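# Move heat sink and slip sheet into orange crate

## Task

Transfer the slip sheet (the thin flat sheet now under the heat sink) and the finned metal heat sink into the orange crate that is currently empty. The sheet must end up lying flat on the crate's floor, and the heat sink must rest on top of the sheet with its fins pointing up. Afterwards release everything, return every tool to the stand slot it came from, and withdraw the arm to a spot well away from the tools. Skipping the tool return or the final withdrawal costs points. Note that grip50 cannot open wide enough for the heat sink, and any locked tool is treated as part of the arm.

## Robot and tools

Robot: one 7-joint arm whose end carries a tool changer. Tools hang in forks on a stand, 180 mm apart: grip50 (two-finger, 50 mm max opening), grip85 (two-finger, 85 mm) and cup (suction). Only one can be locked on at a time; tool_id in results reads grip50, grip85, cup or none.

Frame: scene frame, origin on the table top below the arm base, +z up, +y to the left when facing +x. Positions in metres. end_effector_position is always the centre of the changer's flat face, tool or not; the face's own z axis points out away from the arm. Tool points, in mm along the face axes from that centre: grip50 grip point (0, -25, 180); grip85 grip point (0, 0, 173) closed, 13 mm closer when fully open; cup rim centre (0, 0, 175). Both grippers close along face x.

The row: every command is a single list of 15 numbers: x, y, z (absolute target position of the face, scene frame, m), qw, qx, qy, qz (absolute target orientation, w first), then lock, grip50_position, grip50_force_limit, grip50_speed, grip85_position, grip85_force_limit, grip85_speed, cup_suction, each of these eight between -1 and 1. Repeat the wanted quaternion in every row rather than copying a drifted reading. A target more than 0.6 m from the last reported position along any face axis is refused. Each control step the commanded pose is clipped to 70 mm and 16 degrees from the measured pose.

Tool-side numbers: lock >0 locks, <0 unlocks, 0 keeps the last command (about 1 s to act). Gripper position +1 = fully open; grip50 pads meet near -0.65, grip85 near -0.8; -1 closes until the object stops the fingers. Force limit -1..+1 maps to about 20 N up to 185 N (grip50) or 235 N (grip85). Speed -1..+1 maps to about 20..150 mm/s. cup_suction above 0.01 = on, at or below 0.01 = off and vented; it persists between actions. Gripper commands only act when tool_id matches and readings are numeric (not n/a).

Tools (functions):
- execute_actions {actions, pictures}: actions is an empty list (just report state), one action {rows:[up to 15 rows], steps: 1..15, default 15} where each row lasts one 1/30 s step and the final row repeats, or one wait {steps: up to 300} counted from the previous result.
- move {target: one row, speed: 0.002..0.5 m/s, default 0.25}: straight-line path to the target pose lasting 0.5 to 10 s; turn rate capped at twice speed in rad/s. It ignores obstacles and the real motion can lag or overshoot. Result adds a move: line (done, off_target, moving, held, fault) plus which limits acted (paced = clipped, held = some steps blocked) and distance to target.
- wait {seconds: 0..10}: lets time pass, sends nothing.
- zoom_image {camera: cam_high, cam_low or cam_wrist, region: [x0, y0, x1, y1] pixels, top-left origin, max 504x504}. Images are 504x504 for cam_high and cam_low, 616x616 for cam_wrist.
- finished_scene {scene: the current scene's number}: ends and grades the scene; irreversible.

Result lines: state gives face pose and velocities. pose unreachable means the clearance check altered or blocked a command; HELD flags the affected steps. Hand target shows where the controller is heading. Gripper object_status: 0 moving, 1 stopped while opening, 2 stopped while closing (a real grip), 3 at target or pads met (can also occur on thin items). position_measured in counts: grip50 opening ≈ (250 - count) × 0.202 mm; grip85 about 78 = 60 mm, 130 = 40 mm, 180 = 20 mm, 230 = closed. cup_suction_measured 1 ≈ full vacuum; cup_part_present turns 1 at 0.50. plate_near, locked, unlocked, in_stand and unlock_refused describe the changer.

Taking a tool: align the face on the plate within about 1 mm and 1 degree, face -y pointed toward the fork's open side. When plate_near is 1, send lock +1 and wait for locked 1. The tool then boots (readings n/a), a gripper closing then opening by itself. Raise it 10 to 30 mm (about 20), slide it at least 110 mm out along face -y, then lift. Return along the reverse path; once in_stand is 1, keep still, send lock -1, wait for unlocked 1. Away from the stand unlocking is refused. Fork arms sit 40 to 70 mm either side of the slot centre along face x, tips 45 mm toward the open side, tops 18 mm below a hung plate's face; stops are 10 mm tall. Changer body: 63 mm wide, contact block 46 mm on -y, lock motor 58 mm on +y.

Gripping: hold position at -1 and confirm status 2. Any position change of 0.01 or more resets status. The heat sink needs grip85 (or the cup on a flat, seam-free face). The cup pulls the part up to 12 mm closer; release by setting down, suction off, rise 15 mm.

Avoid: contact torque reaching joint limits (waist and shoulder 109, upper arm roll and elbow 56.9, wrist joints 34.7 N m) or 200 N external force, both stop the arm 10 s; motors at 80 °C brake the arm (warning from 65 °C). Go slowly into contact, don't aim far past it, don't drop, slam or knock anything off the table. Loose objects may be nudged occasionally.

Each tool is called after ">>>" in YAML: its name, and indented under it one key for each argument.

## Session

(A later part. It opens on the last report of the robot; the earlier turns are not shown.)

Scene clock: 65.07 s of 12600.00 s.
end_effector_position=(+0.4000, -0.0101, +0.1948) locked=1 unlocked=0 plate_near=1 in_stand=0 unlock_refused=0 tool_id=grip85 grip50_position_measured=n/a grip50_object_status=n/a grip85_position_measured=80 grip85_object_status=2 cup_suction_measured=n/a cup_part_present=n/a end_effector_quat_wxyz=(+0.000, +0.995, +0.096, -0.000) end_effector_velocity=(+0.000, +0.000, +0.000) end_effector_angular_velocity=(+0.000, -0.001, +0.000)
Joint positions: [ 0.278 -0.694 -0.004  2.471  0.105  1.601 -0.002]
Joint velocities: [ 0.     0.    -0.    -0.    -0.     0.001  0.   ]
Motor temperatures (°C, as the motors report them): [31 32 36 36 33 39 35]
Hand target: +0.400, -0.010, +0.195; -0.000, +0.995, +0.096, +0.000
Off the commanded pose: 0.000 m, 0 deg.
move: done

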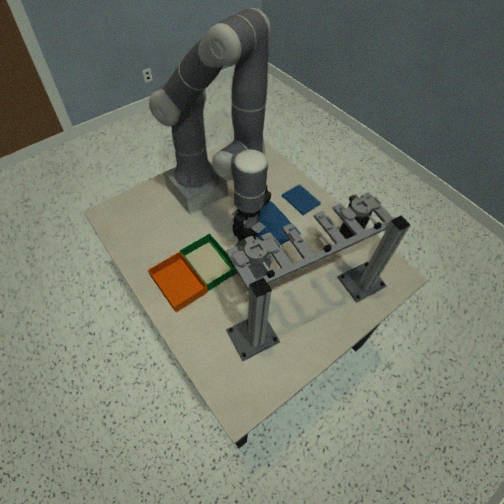

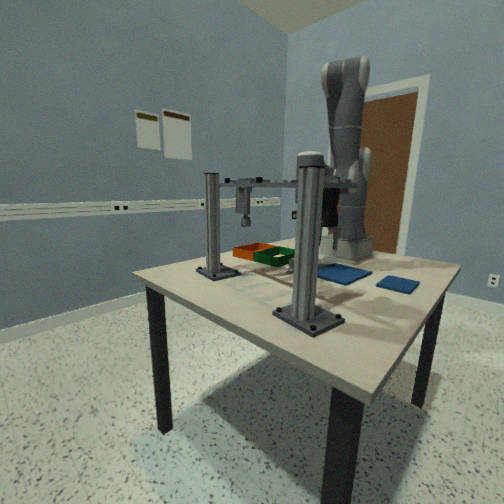

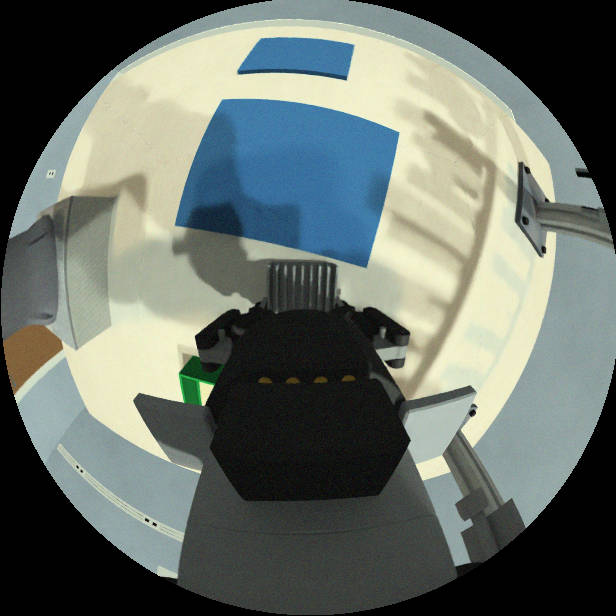

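>>> move:
  target: [0.40,-0.022,0.187,0,0.9954,0.0958,0,0,1,0,0,-1,0,-0.3,0]
  speed: 0.01

Scene clock: 67.20 s of 12600.00 s.
end_effector_position=(+0.4015, -0.0215, +0.1886) locked=1 unlocked=0 plate_near=1 in_stand=0 unlock_refused=0 tool_id=grip85 grip50_position_measured=n/a grip50_object_status=n/a grip85_position_measured=80 grip85_object_status=2 cup_suction_measured=n/a cup_part_present=n/a end_effector_quat_wxyz=(-0.000, +0.995, +0.096, +0.003) end_effector_velocity=(+0.000, +0.000, +0.000) end_effector_angular_velocity=(+0.000, -0.001, +0.000)
Joint positions: [ 0.243 -0.719 -0.     2.463  0.097  1.626 -0.028]
Joint velocities: [ 0. -0. -0. -0. -0.  0. -0.]
Motor temperatures (°C, as the motors report them): [31 32 36 36 33 39 35]
Hand target: +0.400, -0.022, +0.187; +0.000, +0.995, +0.096, +0.000
Off the commanded pose: 0.002 m, 0 deg.
move: done

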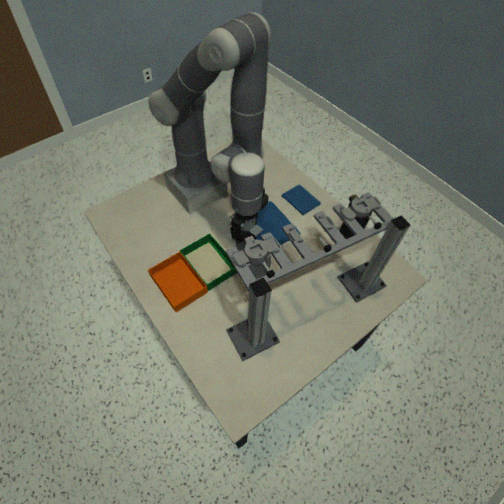

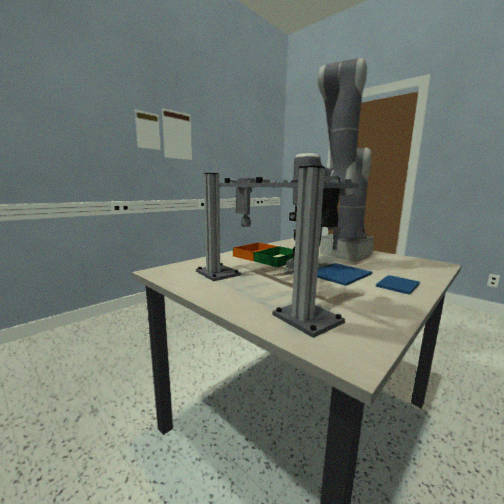

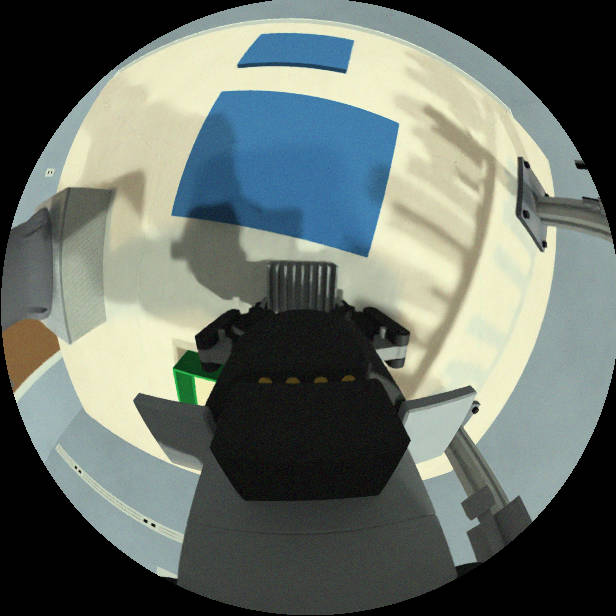

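>>> move:
  target: [0.4015,-0.0215,0.189,0,0.9954,0.0958,0,0,1,0,0,1,0,1,0]
  speed: 0.02

>>> move:
  target: [0.4015,-0.0215,0.26,0,0.9954,0.0958,0,0,1,0,0,1,0,1,0]
  speed: 0.15

>>> move:
  target: [0.515,0.0536,0.385,0,0.7632,0.6461,0,0,1,0,0,1,0,1,0]

>>> move:
  target: [0.640,0.0327,0.385,0,0.7632,0.6461,0,0,1,0,0,1,0,1,0]
  speed: 0.08

>>> move:
  target: [0.640,0.0327,0.3648,0,0.7632,0.6461,0,0,1,0,0,1,0,1,0]
  speed: 0.02

Scene clock: 69.10 s of 12600.00 s.
end_effector_position=(+0.4014, -0.0214, +0.1889) locked=1 unlocked=0 plate_near=1 in_stand=0 unlock_refused=0 tool_id=grip85 grip50_position_measured=n/a grip50_object_status=n/a grip85_position_measured=3 grip85_object_status=3 cup_suction_measured=n/a cup_part_present=n/a end_effector_quat_wxyz=(-0.000, +0.995, +0.096, -0.000) end_effector_velocity=(+0.000, -0.000, +0.000) end_effector_angular_velocity=(-0.000, -0.000, -0.000)
Joint positions: [ 0.244 -0.715 -0.001  2.462  0.097  1.614 -0.027]
Joint velocities: [ 0. -0. -0.  0.  0.  0.  0.]
Motor temperatures (°C, as the motors report them): [31 32 36 36 33 39 35]
Hand target: +0.402, -0.021, +0.189; +0.000, +0.995, +0.096, +0.000
Off the commanded pose: 0.000 m, 0 deg.
move: done

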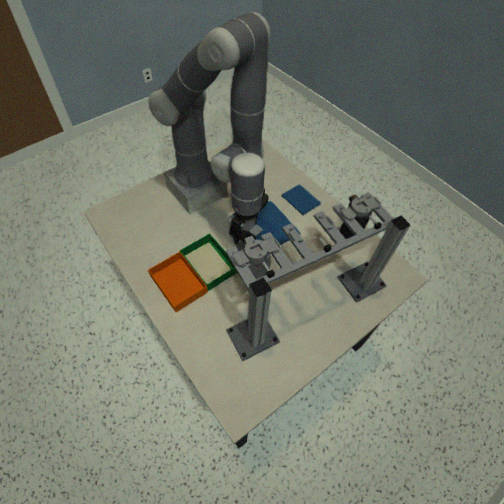

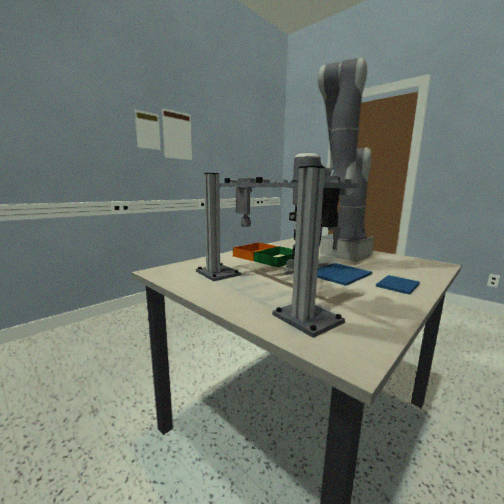

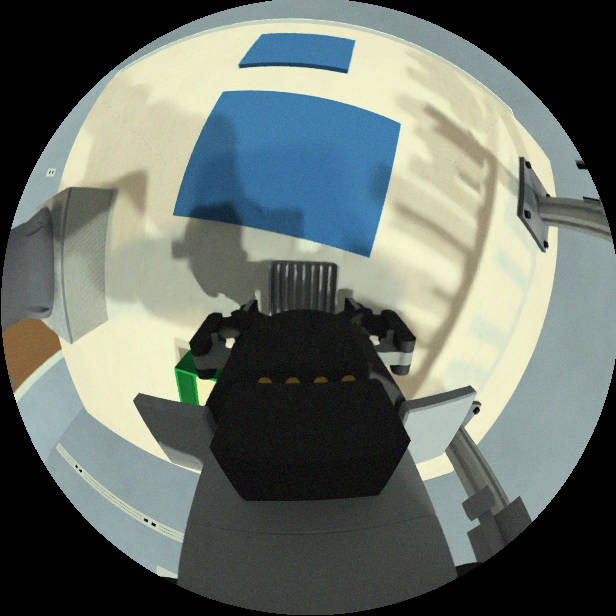

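Scene clock: 69.93 s of 12600.00 s.
end_effector_position=(+0.4014, -0.0215, +0.2602) locked=1 unlocked=0 plate_near=1 in_stand=0 unlock_refused=0 tool_id=grip85 grip50_position_measured=n/a grip50_object_status=n/a grip85_position_measured=3 grip85_object_status=3 cup_suction_measured=n/a cup_part_present=n/a end_effector_quat_wxyz=(-0.000, +0.995, +0.096, +0.000) end_effector_velocity=(-0.000, -0.000, -0.000) end_effector_angular_velocity=(-0.000, +0.000, +0.001)
Joint positions: [ 0.272 -0.447 -0.039  2.52   0.07   1.404 -0.005]
Joint velocities: [-0.    -0.001 -0.     0.    -0.     0.001 -0.001]
Motor temperatures (°C, as the motors report them): [31 32 36 36 33 39 35]
Hand target: +0.401, -0.022, +0.260; -0.000, +0.995, +0.096, +0.000
Off the commanded pose: 0.000 m, 0 deg.
move: done

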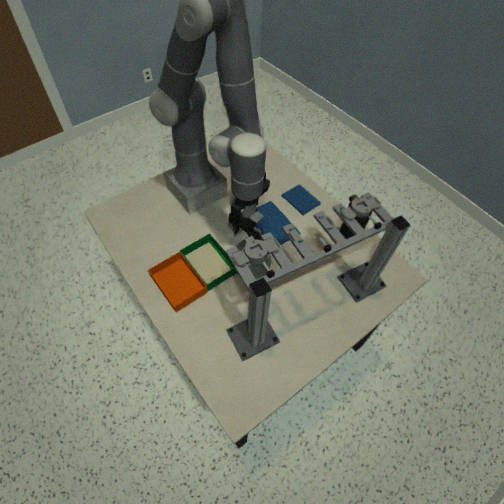

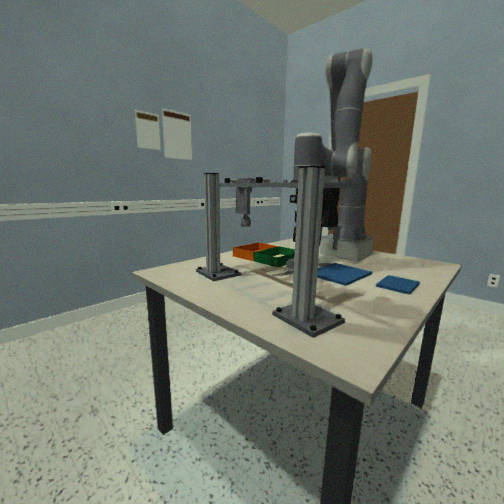

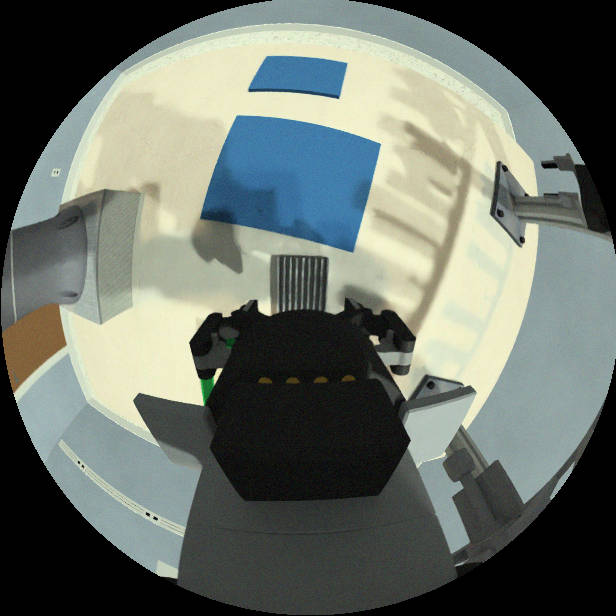

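Scene clock: 72.67 s of 12600.00 s.
end_effector_position=(+0.5142, +0.0541, +0.3860) locked=1 unlocked=0 plate_near=1 in_stand=0 unlock_refused=0 tool_id=grip85 grip50_position_measured=n/a grip50_object_status=n/a grip85_position_measured=3 grip85_object_status=3 cup_suction_measured=n/a cup_part_present=n/a end_effector_quat_wxyz=(-0.000, +0.763, +0.646, +0.000) end_effector_velocity=(-0.000, -0.000, +0.000) end_effector_angular_velocity=(-0.000, -0.000, -0.000)
Joint positions: [ 0.121 -0.289  0.191  2.147 -0.091  0.866 -1.014]
Joint velocities: [-0.  0.  0.  0.  0. -0.  0.]
Motor temperatures (°C, as the motors report them): [31 32 36 36 33 39 35]
Hand target: +0.514, +0.054, +0.386; -0.000, +0.763, +0.646, +0.000
Off the commanded pose: 0.001 m, 0 deg.
move: done

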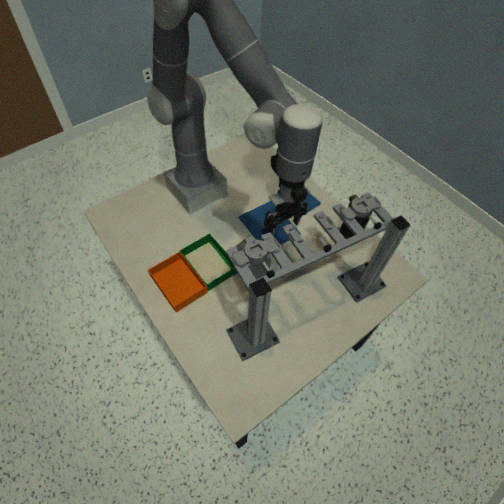

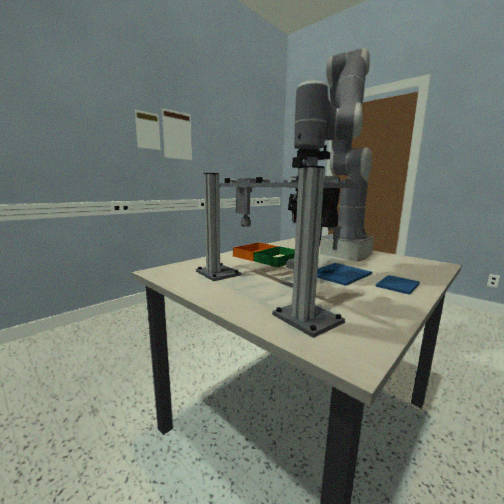

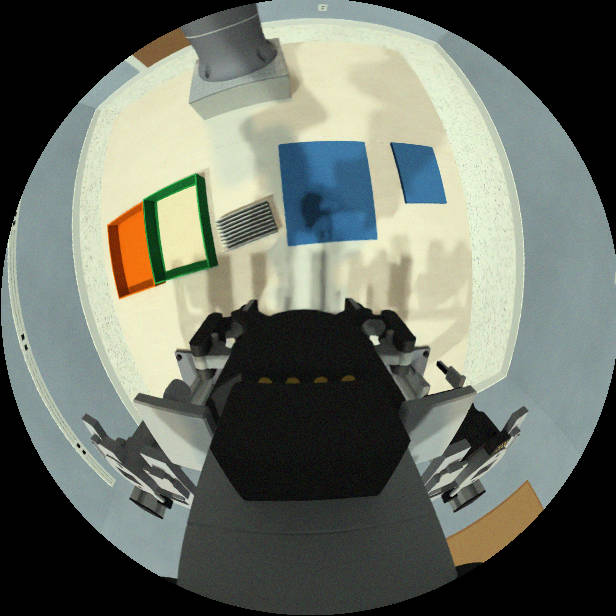

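Scene clock: 74.53 s of 12600.00 s.
end_effector_position=(+0.6402, +0.0328, +0.3855) locked=1 unlocked=0 plate_near=1 in_stand=0 unlock_refused=0 tool_id=grip85 grip50_position_measured=n/a grip50_object_status=n/a grip85_position_measured=3 grip85_object_status=3 cup_suction_measured=n/a cup_part_present=n/a end_effector_quat_wxyz=(+0.000, +0.763, +0.646, +0.000) end_effector_velocity=(+0.000, +0.000, +0.001) end_effector_angular_velocity=(+0.000, -0.002, -0.000)
Joint positions: [ 0.092 -0.527  0.138  1.764 -0.099  0.722 -1.11 ]
Joint velocities: [ 0.     0.001 -0.    -0.    -0.     0.001  0.   ]
Motor temperatures (°C, as the motors report them): [31 32 36 36 33 39 35]
Hand target: +0.640, +0.033, +0.385; -0.000, +0.763, +0.646, +0.000
Off the commanded pose: 0.001 m, 0 deg.
move: done

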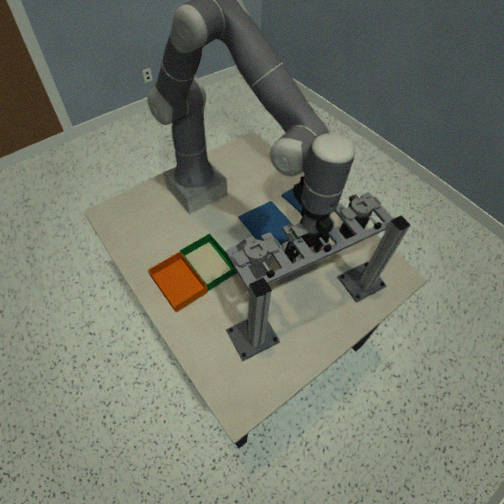

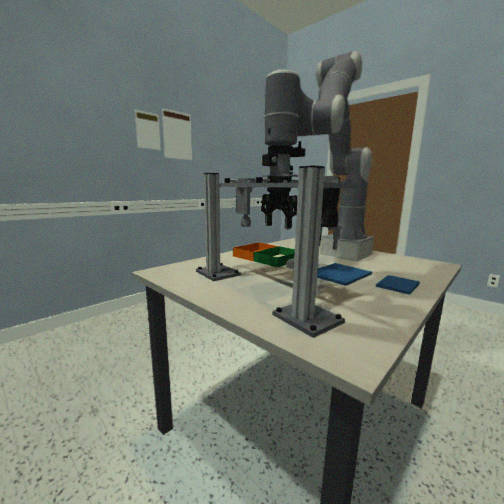

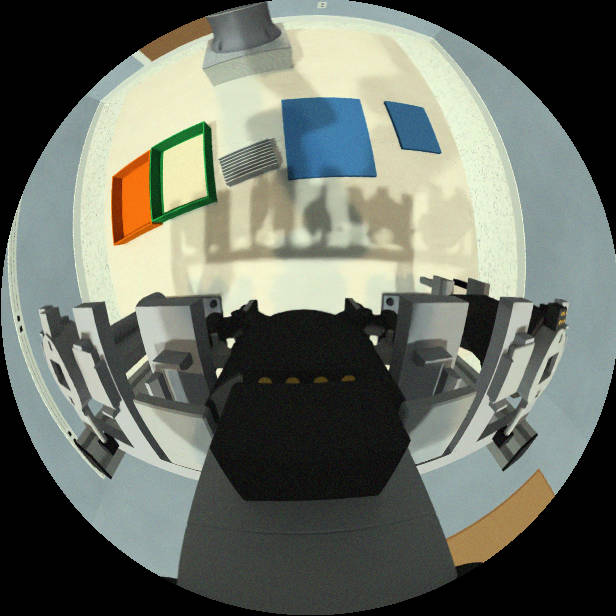

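Scene clock: 75.80 s of 12600.00 s.
end_effector_position=(+0.6401, +0.0328, +0.3652) locked=1 unlocked=0 plate_near=1 in_stand=1 unlock_refused=0 tool_id=grip85 grip50_position_measured=n/a grip50_object_status=n/a grip85_position_measured=3 grip85_object_status=3 cup_suction_measured=n/a cup_part_present=n/a end_effector_quat_wxyz=(-0.000, +0.763, +0.646, +0.000) end_effector_velocity=(+0.000, +0.000, +0.000) end_effector_angular_velocity=(+0.000, -0.000, +0.000)
Joint positions: [ 0.095 -0.559  0.133  1.777 -0.104  0.767 -1.106]
Joint velocities: [ 0.  0.  0. -0. -0. -0.  0.]
Motor temperatures (°C, as the motors report them): [31 32 36 36 33 39 35]
Hand target: +0.640, +0.033, +0.365; -0.000, +0.763, +0.646, +0.000
Off the commanded pose: 0.000 m, 0 deg.
move: done

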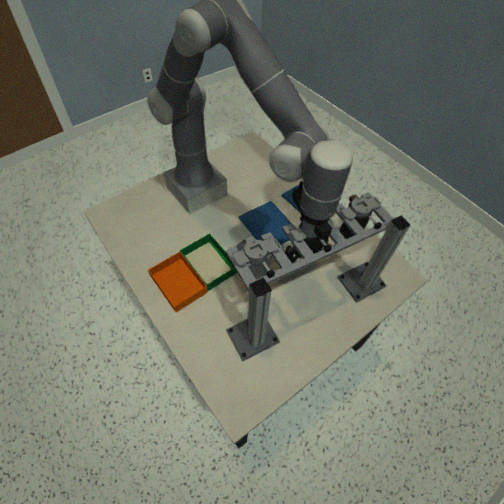

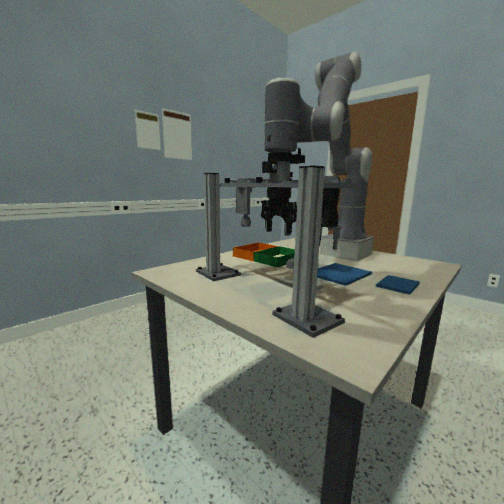

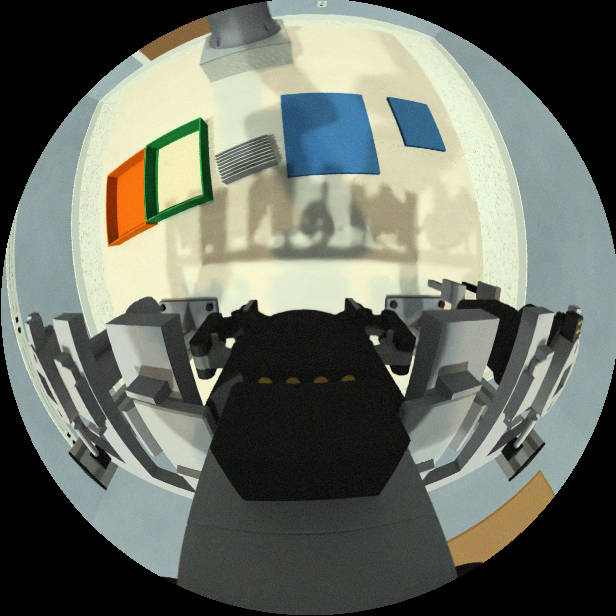

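>>> execute_actions:
  actions:
    - {"rows":[[0.640,0.0327,0.3648,0,0.7632,0.6461,0,-1,1,0,0,1,0,1,0]],"steps":15}
  pictures: false

>>> execute_actions:
  actions:
    - {"rows":[[0.640,0.0327,0.3648,0,0.7632,0.6461,0,-1,1,0,0,1,0,1,0]],"steps":15}
  pictures: false

Scene clock: 76.87 s of 12600.00 s.
end_effector_position=(+0.6399, +0.0327, +0.3648) locked=0 unlocked=0 plate_near=1 in_stand=1 unlock_refused=0 tool_id=none grip50_position_measured=n/a grip50_object_status=n/a grip85_position_measured=n/a grip85_object_status=n/a cup_suction_measured=n/a cup_part_present=n/a end_effector_quat_wxyz=(-0.000, +0.763, +0.646, +0.000) end_effector_velocity=(+0.000, -0.000, +0.000) end_effector_angular_velocity=(+0.000, -0.000, +0.000)
Joint positions: [ 0.095 -0.559  0.133  1.778 -0.104  0.767 -1.106]
Joint velocities: [-0.     0.    -0.    -0.     0.     0.    -0.001]
Motor temperatures (°C, as the motors report them): [31 32 36 36 33 39 35]
Hand target: +0.640, +0.033, +0.365; +0.000, +0.763, +0.646, +0.000
Off the commanded pose: 0.000 m, 0 deg.
Steps of this call (steps 1 to 17: nothing new was sent; steps 18 to 32: all 15 steps of this action). Readings (end_effector_position | what the end effector reports):
18: (+0.6400, +0.0328, +0.3650) | locked=1 unlocked=0 plate_near=1 in_stand=1 unlock_refused=0 tool_id=grip85 grip50_position_measured=n/a grip50_object_status=n/a grip85_position_measured=3 grip85_object_status=3 cup_suction_measured=n/a cup_part_present=n/a
19: (+0.6399, +0.0328, +0.3650) | locked=1 unlocked=0 plate_near=1 in_stand=1 unlock_refused=0 tool_id=grip85 grip50_position_measured=n/a grip50_object_status=n/a grip85_position_measured=3 grip85_object_status=3 cup_suction_measured=n/a cup_part_present=n/a
21: (+0.6399, +0.0328, +0.3650) | locked=1 unlocked=0 plate_near=1 in_stand=1 unlock_refused=0 tool_id=grip85 grip50_position_measured=n/a grip50_object_status=n/a grip85_position_measured=3 grip85_object_status=3 cup_suction_measured=n/a cup_part_present=n/a
25: (+0.6399, +0.0328, +0.3648) | locked=0 unlocked=0 plate_near=1 in_stand=1 unlock_refused=0 tool_id=none grip50_position_measured=n/a grip50_object_status=n/a grip85_position_measured=n/a grip85_object_status=n/a cup_suction_measured=n/a cup_part_present=n/a
32: the state above

Scene clock: 77.37 s of 12600.00 s.
end_effector_position=(+0.6399, +0.0327, +0.3648) locked=0 unlocked=1 plate_near=1 in_stand=1 unlock_refused=0 tool_id=none grip50_position_measured=n/a grip50_object_status=n/a grip85_position_measured=n/a grip85_object_status=n/a cup_suction_measured=n/a cup_part_present=n/a end_effector_quat_wxyz=(-0.000, +0.763, +0.646, +0.000) end_effector_velocity=(+0.000, -0.000, +0.000) end_effector_angular_velocity=(+0.000, -0.001, -0.000)
Joint positions: [ 0.095 -0.559  0.133  1.778 -0.104  0.767 -1.106]
Joint velocities: [-0.  0. -0. -0.  0.  0. -0.]
Motor temperatures (°C, as the motors report them): [31 32 36 36 33 39 35]
Hand target: +0.640, +0.033, +0.365; -0.000, +0.763, +0.646, +0.000
Off the commanded pose: 0.000 m, 0 deg.
Steps of this call (steps 1 to 15: all 15 steps of this action). Readings (end_effector_position | what the end effector reports):
1: (+0.6399, +0.0327, +0.3648) | locked=0 unlocked=0 plate_near=1 in_stand=1 unlock_refused=0 tool_id=none grip50_position_measured=n/a grip50_object_status=n/a grip85_position_measured=n/a grip85_object_status=n/a cup_suction_measured=n/a cup_part_present=n/a
2: (+0.6399, +0.0327, +0.3648) | locked=0 unlocked=0 plate_near=1 in_stand=1 unlock_refused=0 tool_id=none grip50_position_measured=n/a grip50_object_status=n/a grip85_position_measured=n/a grip85_object_status=n/a cup_suction_measured=n/a cup_part_present=n/a
4: (+0.6399, +0.0327, +0.3648) | locked=0 unlocked=0 plate_near=1 in_stand=1 unlock_refused=0 tool_id=none grip50_position_measured=n/a grip50_object_status=n/a grip85_position_measured=n/a grip85_object_status=n/a cup_suction_measured=n/a cup_part_present=n/a
8: (+0.6399, +0.0327, +0.3648) | locked=0 unlocked=0 plate_near=1 in_stand=1 unlock_refused=0 tool_id=none grip50_position_measured=n/a grip50_object_status=n/a grip85_position_measured=n/a grip85_object_status=n/a cup_suction_measured=n/a cup_part_present=n/a
15: the state above

>>> move:
  target: [0.640,0.0327,0.40,0,0.7632,0.6461,0,0,1,0,0,1,0,1,0]
  speed: 0.1

>>> move:
  target: [0.6103,-0.1448,0.395,0,0.7632,0.6461,0,0,1,0,0,1,0,1,0]
  speed: 0.2

>>> move:
  target: [0.6103,-0.1448,0.374,0,0.7632,0.6461,0,0,1,0,0,1,0,1,0]
  speed: 0.04

>>> zoom_image:
  camera: "cam_wrist"
  region: [158, 270, 458, 420]

Scene clock: 78.87 s of 12600.00 s.
end_effector_position=(+0.6399, +0.0326, +0.4002) locked=0 unlocked=1 plate_near=0 in_stand=0 unlock_refused=0 tool_id=none grip50_position_measured=n/a grip50_object_status=n/a grip85_position_measured=n/a grip85_object_status=n/a cup_suction_measured=n/a cup_part_present=n/a end_effector_quat_wxyz=(+0.000, +0.763, +0.646, +0.000) end_effector_velocity=(-0.000, +0.000, -0.000) end_effector_angular_velocity=(+0.000, +0.001, -0.000)
Joint positions: [ 0.089 -0.505  0.142  1.753 -0.095  0.689 -1.112]
Joint velocities: [-0. -0.  0. -0.  0. -0.  0.]
Motor temperatures (°C, as the motors report them): [31 32 36 36 33 39 35]
Hand target: +0.640, +0.033, +0.400; +0.000, +0.763, +0.646, -0.000
Off the commanded pose: 0.000 m, 0 deg.
move: done

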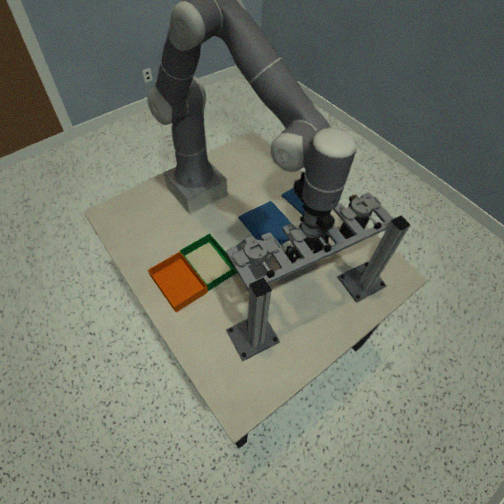

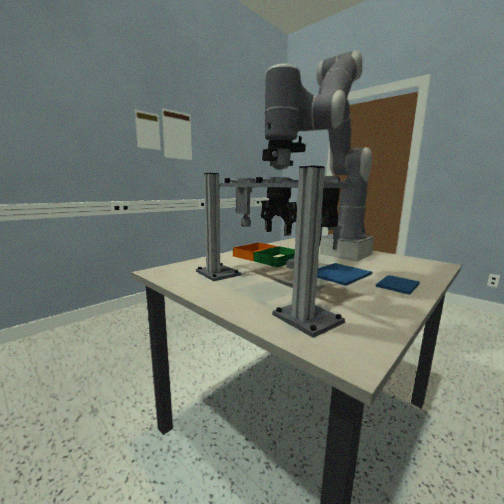

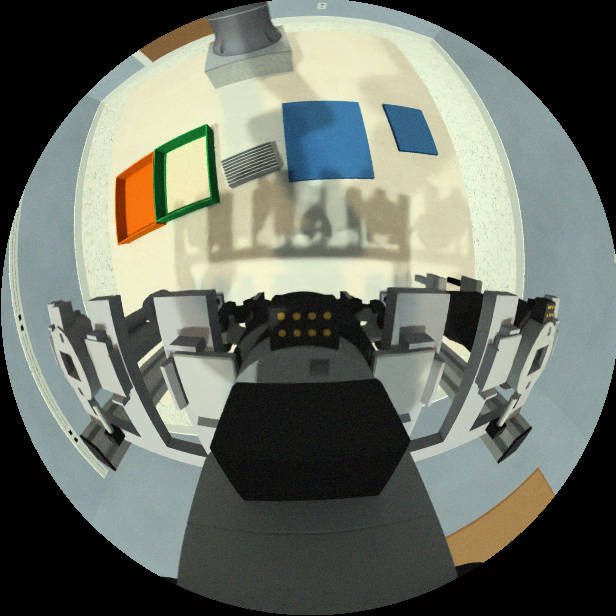

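Scene clock: 80.17 s of 12600.00 s.
end_effector_position=(+0.6109, -0.1452, +0.3948) locked=0 unlocked=1 plate_near=0 in_stand=0 unlock_refused=0 tool_id=none grip50_position_measured=n/a grip50_object_status=n/a grip85_position_measured=n/a grip85_object_status=n/a cup_suction_measured=n/a cup_part_present=n/a end_effector_quat_wxyz=(+0.001, +0.763, +0.646, -0.000) end_effector_velocity=(+0.000, +0.000, +0.000) end_effector_angular_velocity=(-0.000, -0.001, +0.000)
Joint positions: [-0.145 -0.479  0.085  1.804 -0.058  0.72  -1.417]
Joint velocities: [ 0.     0.    -0.    -0.    -0.     0.001 -0.   ]
Motor temperatures (°C, as the motors report them): [31 32 36 36 33 39 35]
Hand target: +0.611, -0.145, +0.395; +0.001, +0.763, +0.646, -0.000
Off the commanded pose: 0.001 m, 0 deg.
move: done

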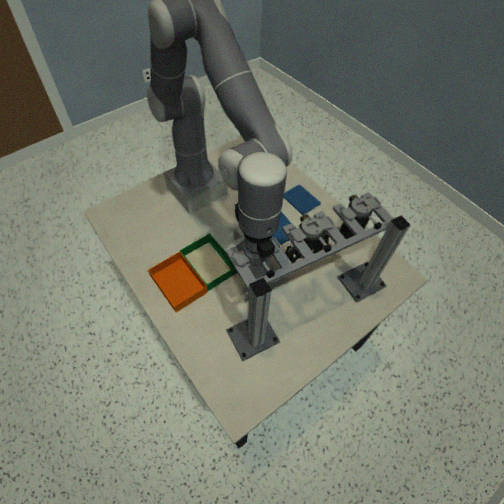

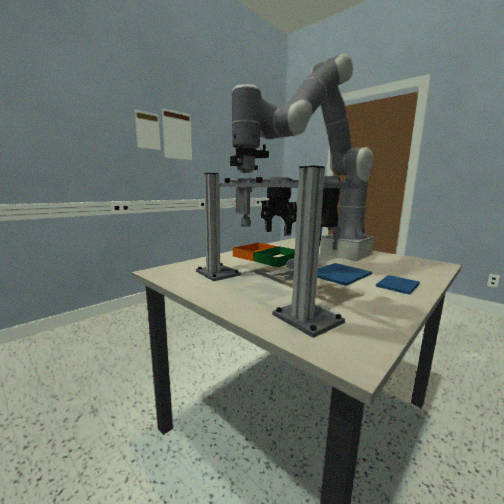

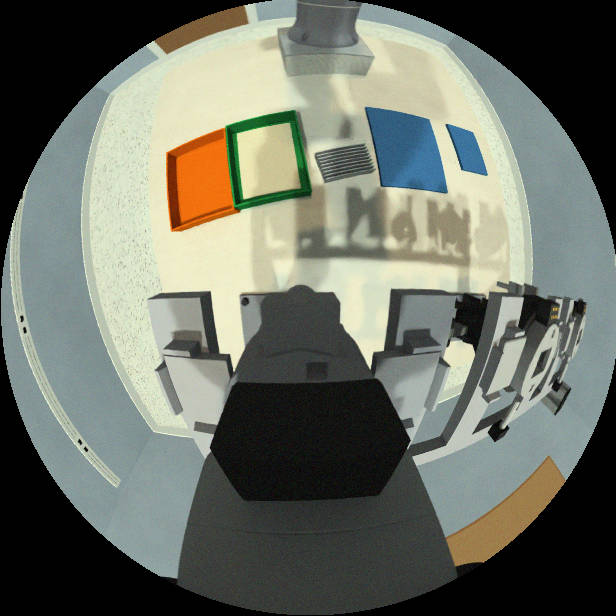

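Scene clock: 80.93 s of 12600.00 s.
end_effector_position=(+0.6103, -0.1447, +0.3738) locked=0 unlocked=1 plate_near=0 in_stand=0 unlock_refused=0 tool_id=none grip50_position_measured=n/a grip50_object_status=n/a grip85_position_measured=n/a grip85_object_status=n/a cup_suction_measured=n/a cup_part_present=n/a end_effector_quat_wxyz=(-0.000, +0.763, +0.646, -0.000) end_effector_velocity=(-0.000, -0.000, +0.000) end_effector_angular_velocity=(-0.000, -0.000, -0.000)
Joint positions: [-0.143 -0.511  0.083  1.819 -0.059  0.766 -1.416]
Joint velocities: [-0.001  0.    -0.     0.    -0.    -0.    -0.   ]
Motor temperatures (°C, as the motors report them): [31 32 36 36 33 39 35]
Hand target: +0.610, -0.145, +0.374; -0.000, +0.763, +0.646, +0.000
Off the commanded pose: 0.000 m, 0 deg.
move: done

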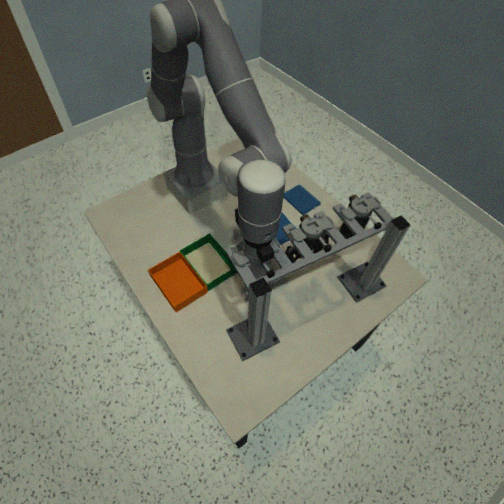

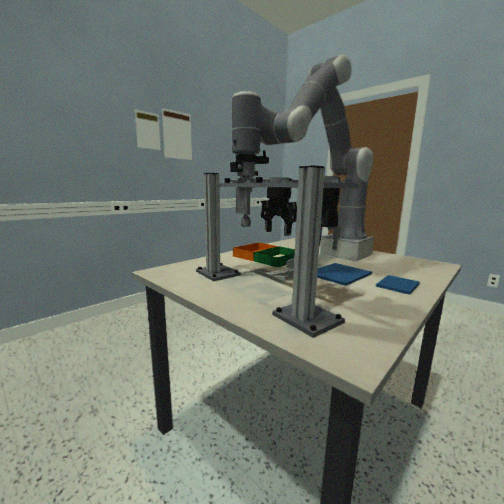

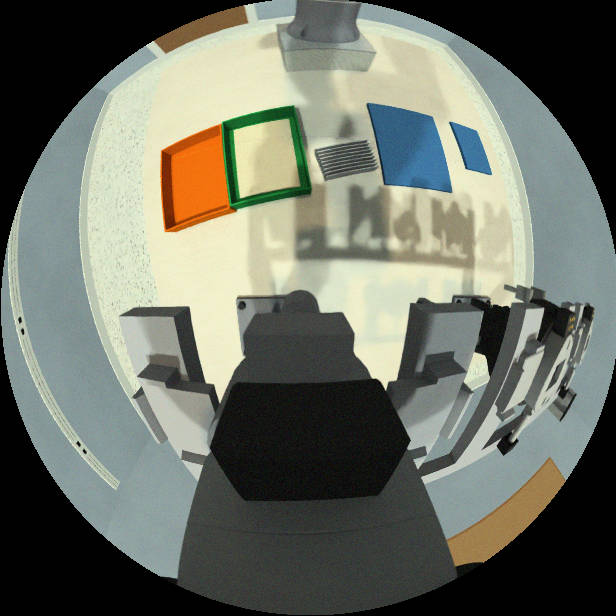

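Region (158, 270, 458, 420) of cam_wrist's 616x616 image, scaled by 1.680, with more detail than that image has.

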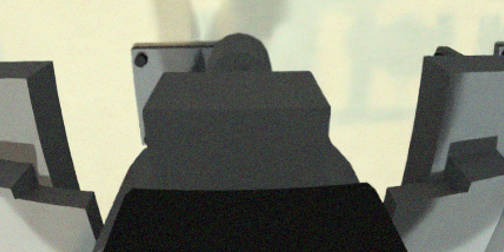

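>>> move:
  target: [0.6099,-0.1475,0.370,0,0.7632,0.6461,0,0,1,0,0,1,0,1,0]
  speed: 0.01

>>> zoom_image:
  camera: "cam_wrist"
  region: [158, 270, 458, 420]

Scene clock: 82.33 s of 12600.00 s.
end_effector_position=(+0.6100, -0.1474, +0.3700) locked=0 unlocked=1 plate_near=0 in_stand=0 unlock_refused=0 tool_id=none grip50_position_measured=n/a grip50_object_status=n/a grip85_position_measured=n/a grip85_object_status=n/a cup_suction_measured=n/a cup_part_present=n/a end_effector_quat_wxyz=(-0.000, +0.763, +0.646, +0.000) end_effector_velocity=(-0.000, -0.000, -0.000) end_effector_angular_velocity=(+0.000, +0.000, -0.000)
Joint positions: [-0.147 -0.518  0.082  1.821 -0.06   0.775 -1.42 ]
Joint velocities: [-0. -0.  0.  0.  0.  0. -0.]
Motor temperatures (°C, as the motors report them): [31 32 36 36 33 39 35]
Hand target: +0.610, -0.148, +0.370; +0.000, +0.763, +0.646, -0.000
Off the commanded pose: 0.000 m, 0 deg.
move: done

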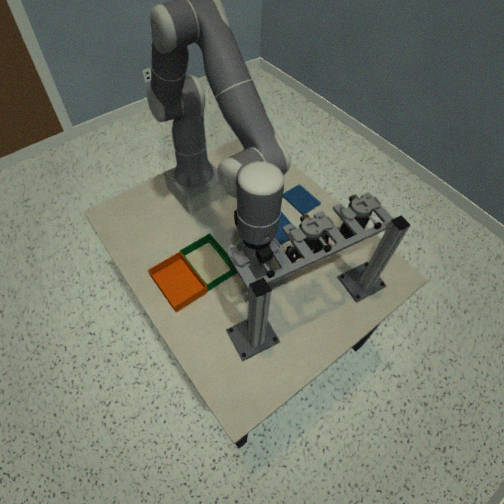

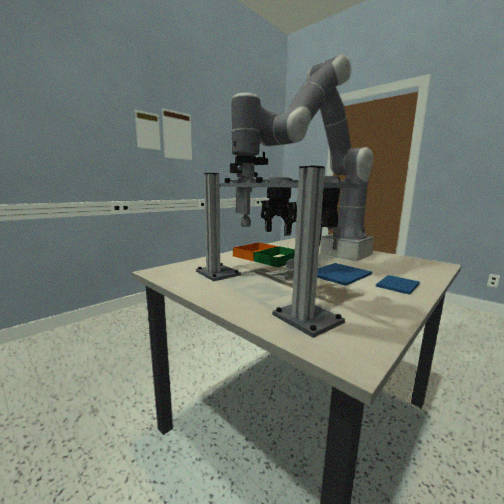

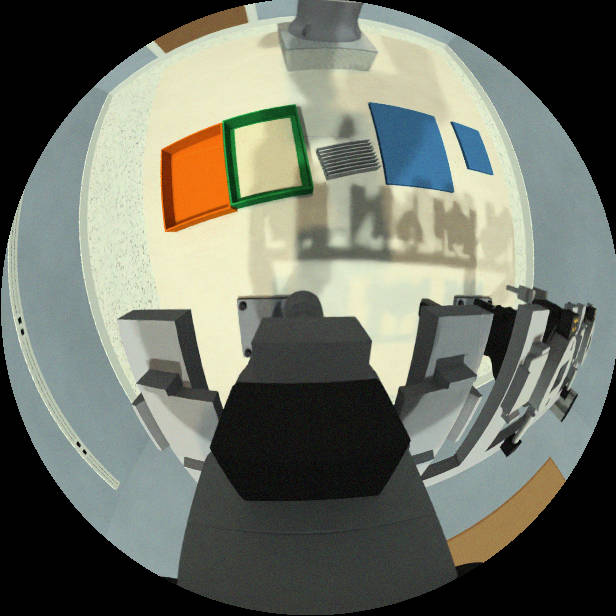

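Region (158, 270, 458, 420) of cam_wrist's 616x616 image, scaled by 1.680, with more detail than that image has.

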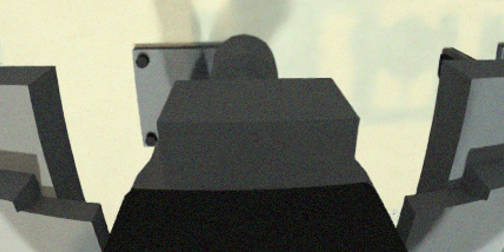

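>>> move:
  target: [0.610,-0.1467,0.3635,0,0.7632,0.6461,0,0,1,0,0,1,0,1,0]
  speed: 0.005

Scene clock: 84.63 s of 12600.00 s.
end_effector_position=(+0.6102, -0.1466, +0.3644) locked=0 unlocked=1 plate_near=1 in_stand=1 unlock_refused=0 tool_id=none grip50_position_measured=n/a grip50_object_status=n/a grip85_position_measured=n/a grip85_object_status=n/a cup_suction_measured=n/a cup_part_present=n/a end_effector_quat_wxyz=(+0.000, +0.763, +0.646, +0.001) end_effector_velocity=(+0.000, +0.000, +0.000) end_effector_angular_velocity=(+0.000, -0.000, +0.000)
Joint positions: [-0.145 -0.527  0.081  1.825 -0.061  0.789 -1.418]
Joint velocities: [ 0.001 -0.    -0.     0.     0.     0.     0.   ]
Motor temperatures (°C, as the motors report them): [31 32 36 36 33 39 35]
Hand target: +0.610, -0.147, +0.363; -0.000, +0.763, +0.646, +0.000
Off the commanded pose: 0.001 m, 0 deg.
move: done

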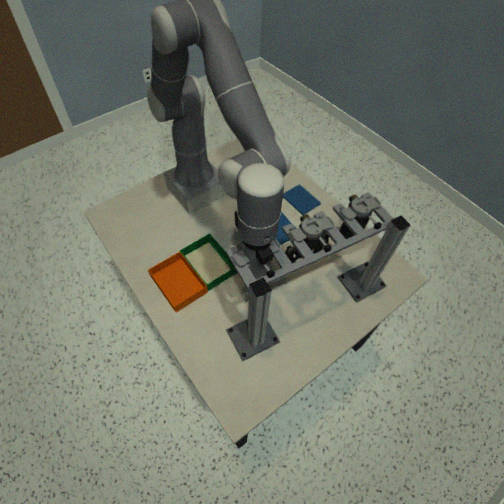

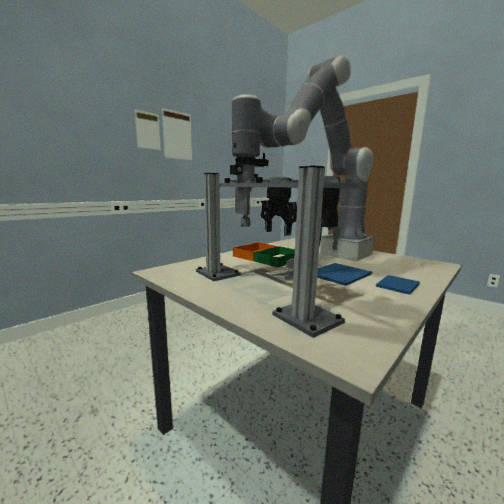

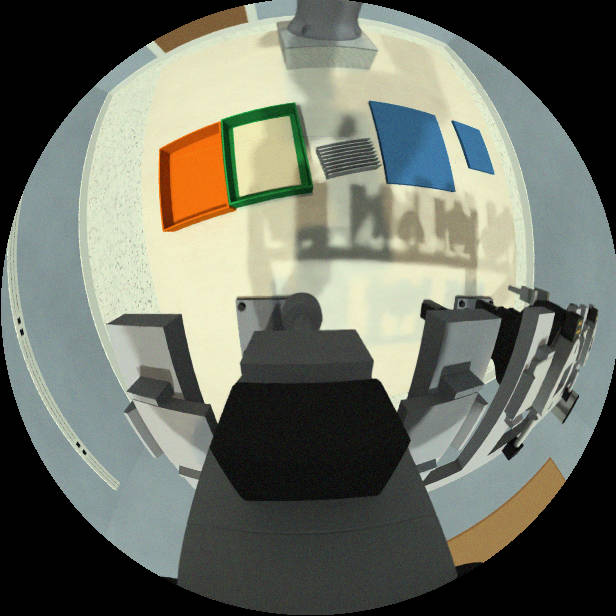

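plate_near. Lock.

>>> execute_actions:
  actions:
    - {"rows":[[0.6102,-0.1466,0.364,0,0.7632,0.6461,0,1,1,0,0,1,0,1,0]],"steps":15}
  pictures: false

>>> execute_actions:
  actions:
    - {"rows":[[0.6102,-0.1466,0.3644,0,0.7632,0.6461,0,1,1,0,0,1,0,1,0]],"steps":15}
  pictures: false

>>> move:
  target: [0.6102,-0.1466,0.385,0,0.7632,0.6461,0,1,1,0,0,1,0,1,0]
  speed: 0.05

Scene clock: 85.70 s of 12600.00 s.
end_effector_position=(+0.6102, -0.1465, +0.3645) locked=0 unlocked=0 plate_near=1 in_stand=1 unlock_refused=0 tool_id=none grip50_position_measured=n/a grip50_object_status=n/a grip85_position_measured=n/a grip85_object_status=n/a cup_suction_measured=n/a cup_part_present=n/a end_effector_quat_wxyz=(+0.000, +0.763, +0.646, +0.000) end_effector_velocity=(+0.000, -0.000, +0.000) end_effector_angular_velocity=(-0.000, -0.000, -0.000)
Joint positions: [-0.145 -0.527  0.081  1.824 -0.061  0.788 -1.418]
Joint velocities: [-0. -0.  0. -0. -0.  0.  0.]
Motor temperatures (°C, as the motors report them): [31 32 36 36 33 39 35]
Hand target: +0.610, -0.147, +0.364; -0.000, +0.763, +0.646, +0.000
Off the commanded pose: 0.001 m, 0 deg.
Steps of this call (steps 1 to 17: nothing new was sent; steps 18 to 32: all 15 steps of this action). Readings (end_effector_position | what the end effector reports):
18: (+0.6102, -0.1466, +0.3645) | locked=0 unlocked=0 plate_near=1 in_stand=1 unlock_refused=0 tool_id=none grip50_position_measured=n/a grip50_object_status=n/a grip85_position_measured=n/a grip85_object_status=n/a cup_suction_measured=n/a cup_part_present=n/a
19: (+0.6102, -0.1465, +0.3645) | locked=0 unlocked=0 plate_near=1 in_stand=1 unlock_refused=0 tool_id=none grip50_position_measured=n/a grip50_object_status=n/a grip85_position_measured=n/a grip85_object_status=n/a cup_suction_measured=n/a cup_part_present=n/a
21: (+0.6102, -0.1465, +0.3645) | locked=0 unlocked=0 plate_near=1 in_stand=1 unlock_refused=0 tool_id=none grip50_position_measured=n/a grip50_object_status=n/a grip85_position_measured=n/a grip85_object_status=n/a cup_suction_measured=n/a cup_part_present=n/a
25: (+0.6102, -0.1465, +0.3645) | locked=0 unlocked=0 plate_near=1 in_stand=1 unlock_refused=0 tool_id=none grip50_position_measured=n/a grip50_object_status=n/a grip85_position_measured=n/a grip85_object_status=n/a cup_suction_measured=n/a cup_part_present=n/a
32: the state above

Scene clock: 86.20 s of 12600.00 s.
end_effector_position=(+0.6102, -0.1465, +0.3647) locked=1 unlocked=0 plate_near=1 in_stand=1 unlock_refused=0 tool_id=cup grip50_position_measured=n/a grip50_object_status=n/a grip85_position_measured=n/a grip85_object_status=n/a cup_suction_measured=n/a cup_part_present=n/a end_effector_quat_wxyz=(+0.000, +0.763, +0.646, +0.000) end_effector_velocity=(+0.000, +0.000, -0.000) end_effector_angular_velocity=(-0.000, +0.000, +0.000)
Joint positions: [-0.145 -0.527  0.081  1.824 -0.061  0.787 -1.418]
Joint velocities: [ 0. -0. -0. -0. -0.  0. -0.]
Motor temperatures (°C, as the motors report them): [31 32 36 36 33 39 35]
Hand target: +0.610, -0.147, +0.364; +0.000, +0.763, +0.646, +0.000
Off the commanded pose: 0.000 m, 0 deg.
Steps of this call (steps 1 to 15: all 15 steps of this action). Readings (end_effector_position | what the end effector reports):
1: (+0.6102, -0.1465, +0.3645) | locked=0 unlocked=0 plate_near=1 in_stand=1 unlock_refused=0 tool_id=none grip50_position_measured=n/a grip50_object_status=n/a grip85_position_measured=n/a grip85_object_status=n/a cup_suction_measured=n/a cup_part_present=n/a
2: (+0.6101, -0.1466, +0.3646) | locked=0 unlocked=0 plate_near=1 in_stand=1 unlock_refused=0 tool_id=none grip50_position_measured=n/a grip50_object_status=n/a grip85_position_measured=n/a grip85_object_status=n/a cup_suction_measured=n/a cup_part_present=n/a
4: (+0.6102, -0.1466, +0.3646) | locked=0 unlocked=0 plate_near=1 in_stand=1 unlock_refused=0 tool_id=none grip50_position_measured=n/a grip50_object_status=n/a grip85_position_measured=n/a grip85_object_status=n/a cup_suction_measured=n/a cup_part_present=n/a
8: (+0.6102, -0.1465, +0.3646) | locked=0 unlocked=0 plate_near=1 in_stand=1 unlock_refused=0 tool_id=none grip50_position_measured=n/a grip50_object_status=n/a grip85_position_measured=n/a grip85_object_status=n/a cup_suction_measured=n/a cup_part_present=n/a
15: the state above

Scene clock: 87.13 s of 12600.00 s.
end_effector_position=(+0.6102, -0.1467, +0.3852) locked=1 unlocked=0 plate_near=1 in_stand=0 unlock_refused=0 tool_id=cup grip50_position_measured=n/a grip50_object_status=n/a grip85_position_measured=n/a grip85_object_status=n/a cup_suction_measured=0.01 cup_part_present=0 end_effector_quat_wxyz=(+0.000, +0.763, +0.646, +0.000) end_effector_velocity=(+0.000, +0.000, +0.000) end_effector_angular_velocity=(-0.000, -0.000, +0.001)
Joint positions: [-0.148 -0.494  0.085  1.811 -0.058  0.741 -1.42 ]
Joint velocities: [ 0.  0.  0. -0. -0. -0. -0.]
Motor temperatures (°C, as the motors report them): [31 32 36 36 33 39 35]
Hand target: +0.610, -0.147, +0.385; +0.000, +0.763, +0.646, -0.000
Off the commanded pose: 0.000 m, 0 deg.
move: done

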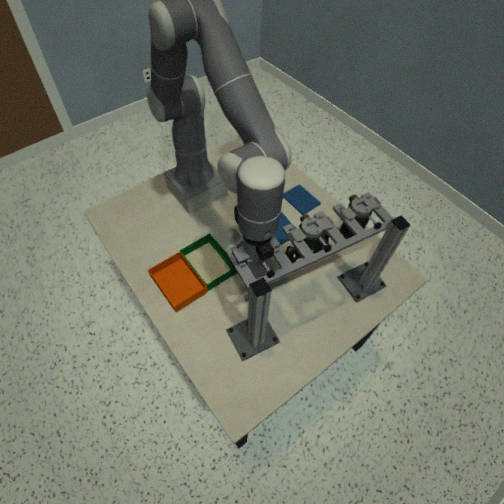

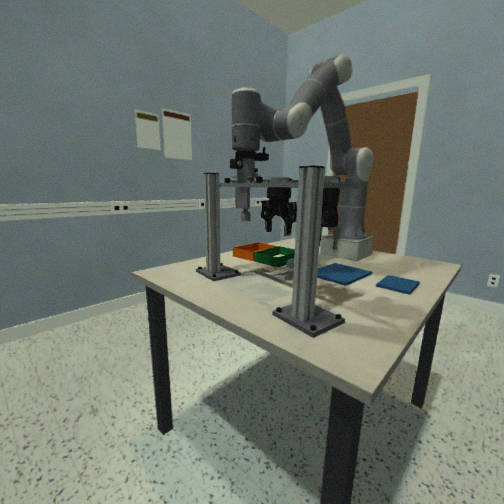

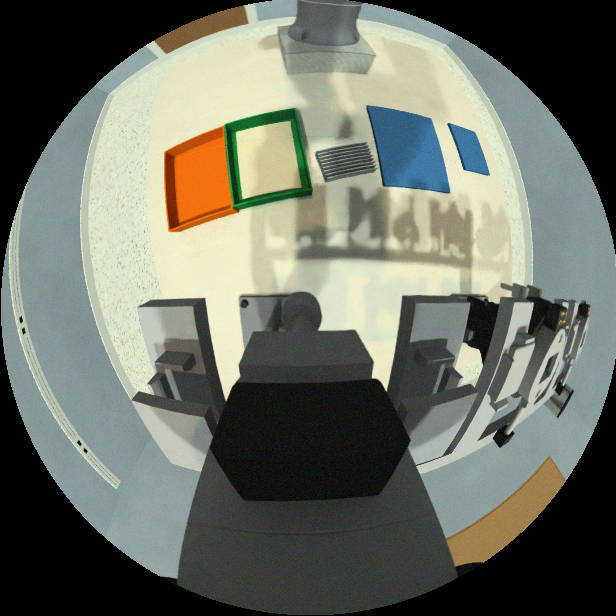

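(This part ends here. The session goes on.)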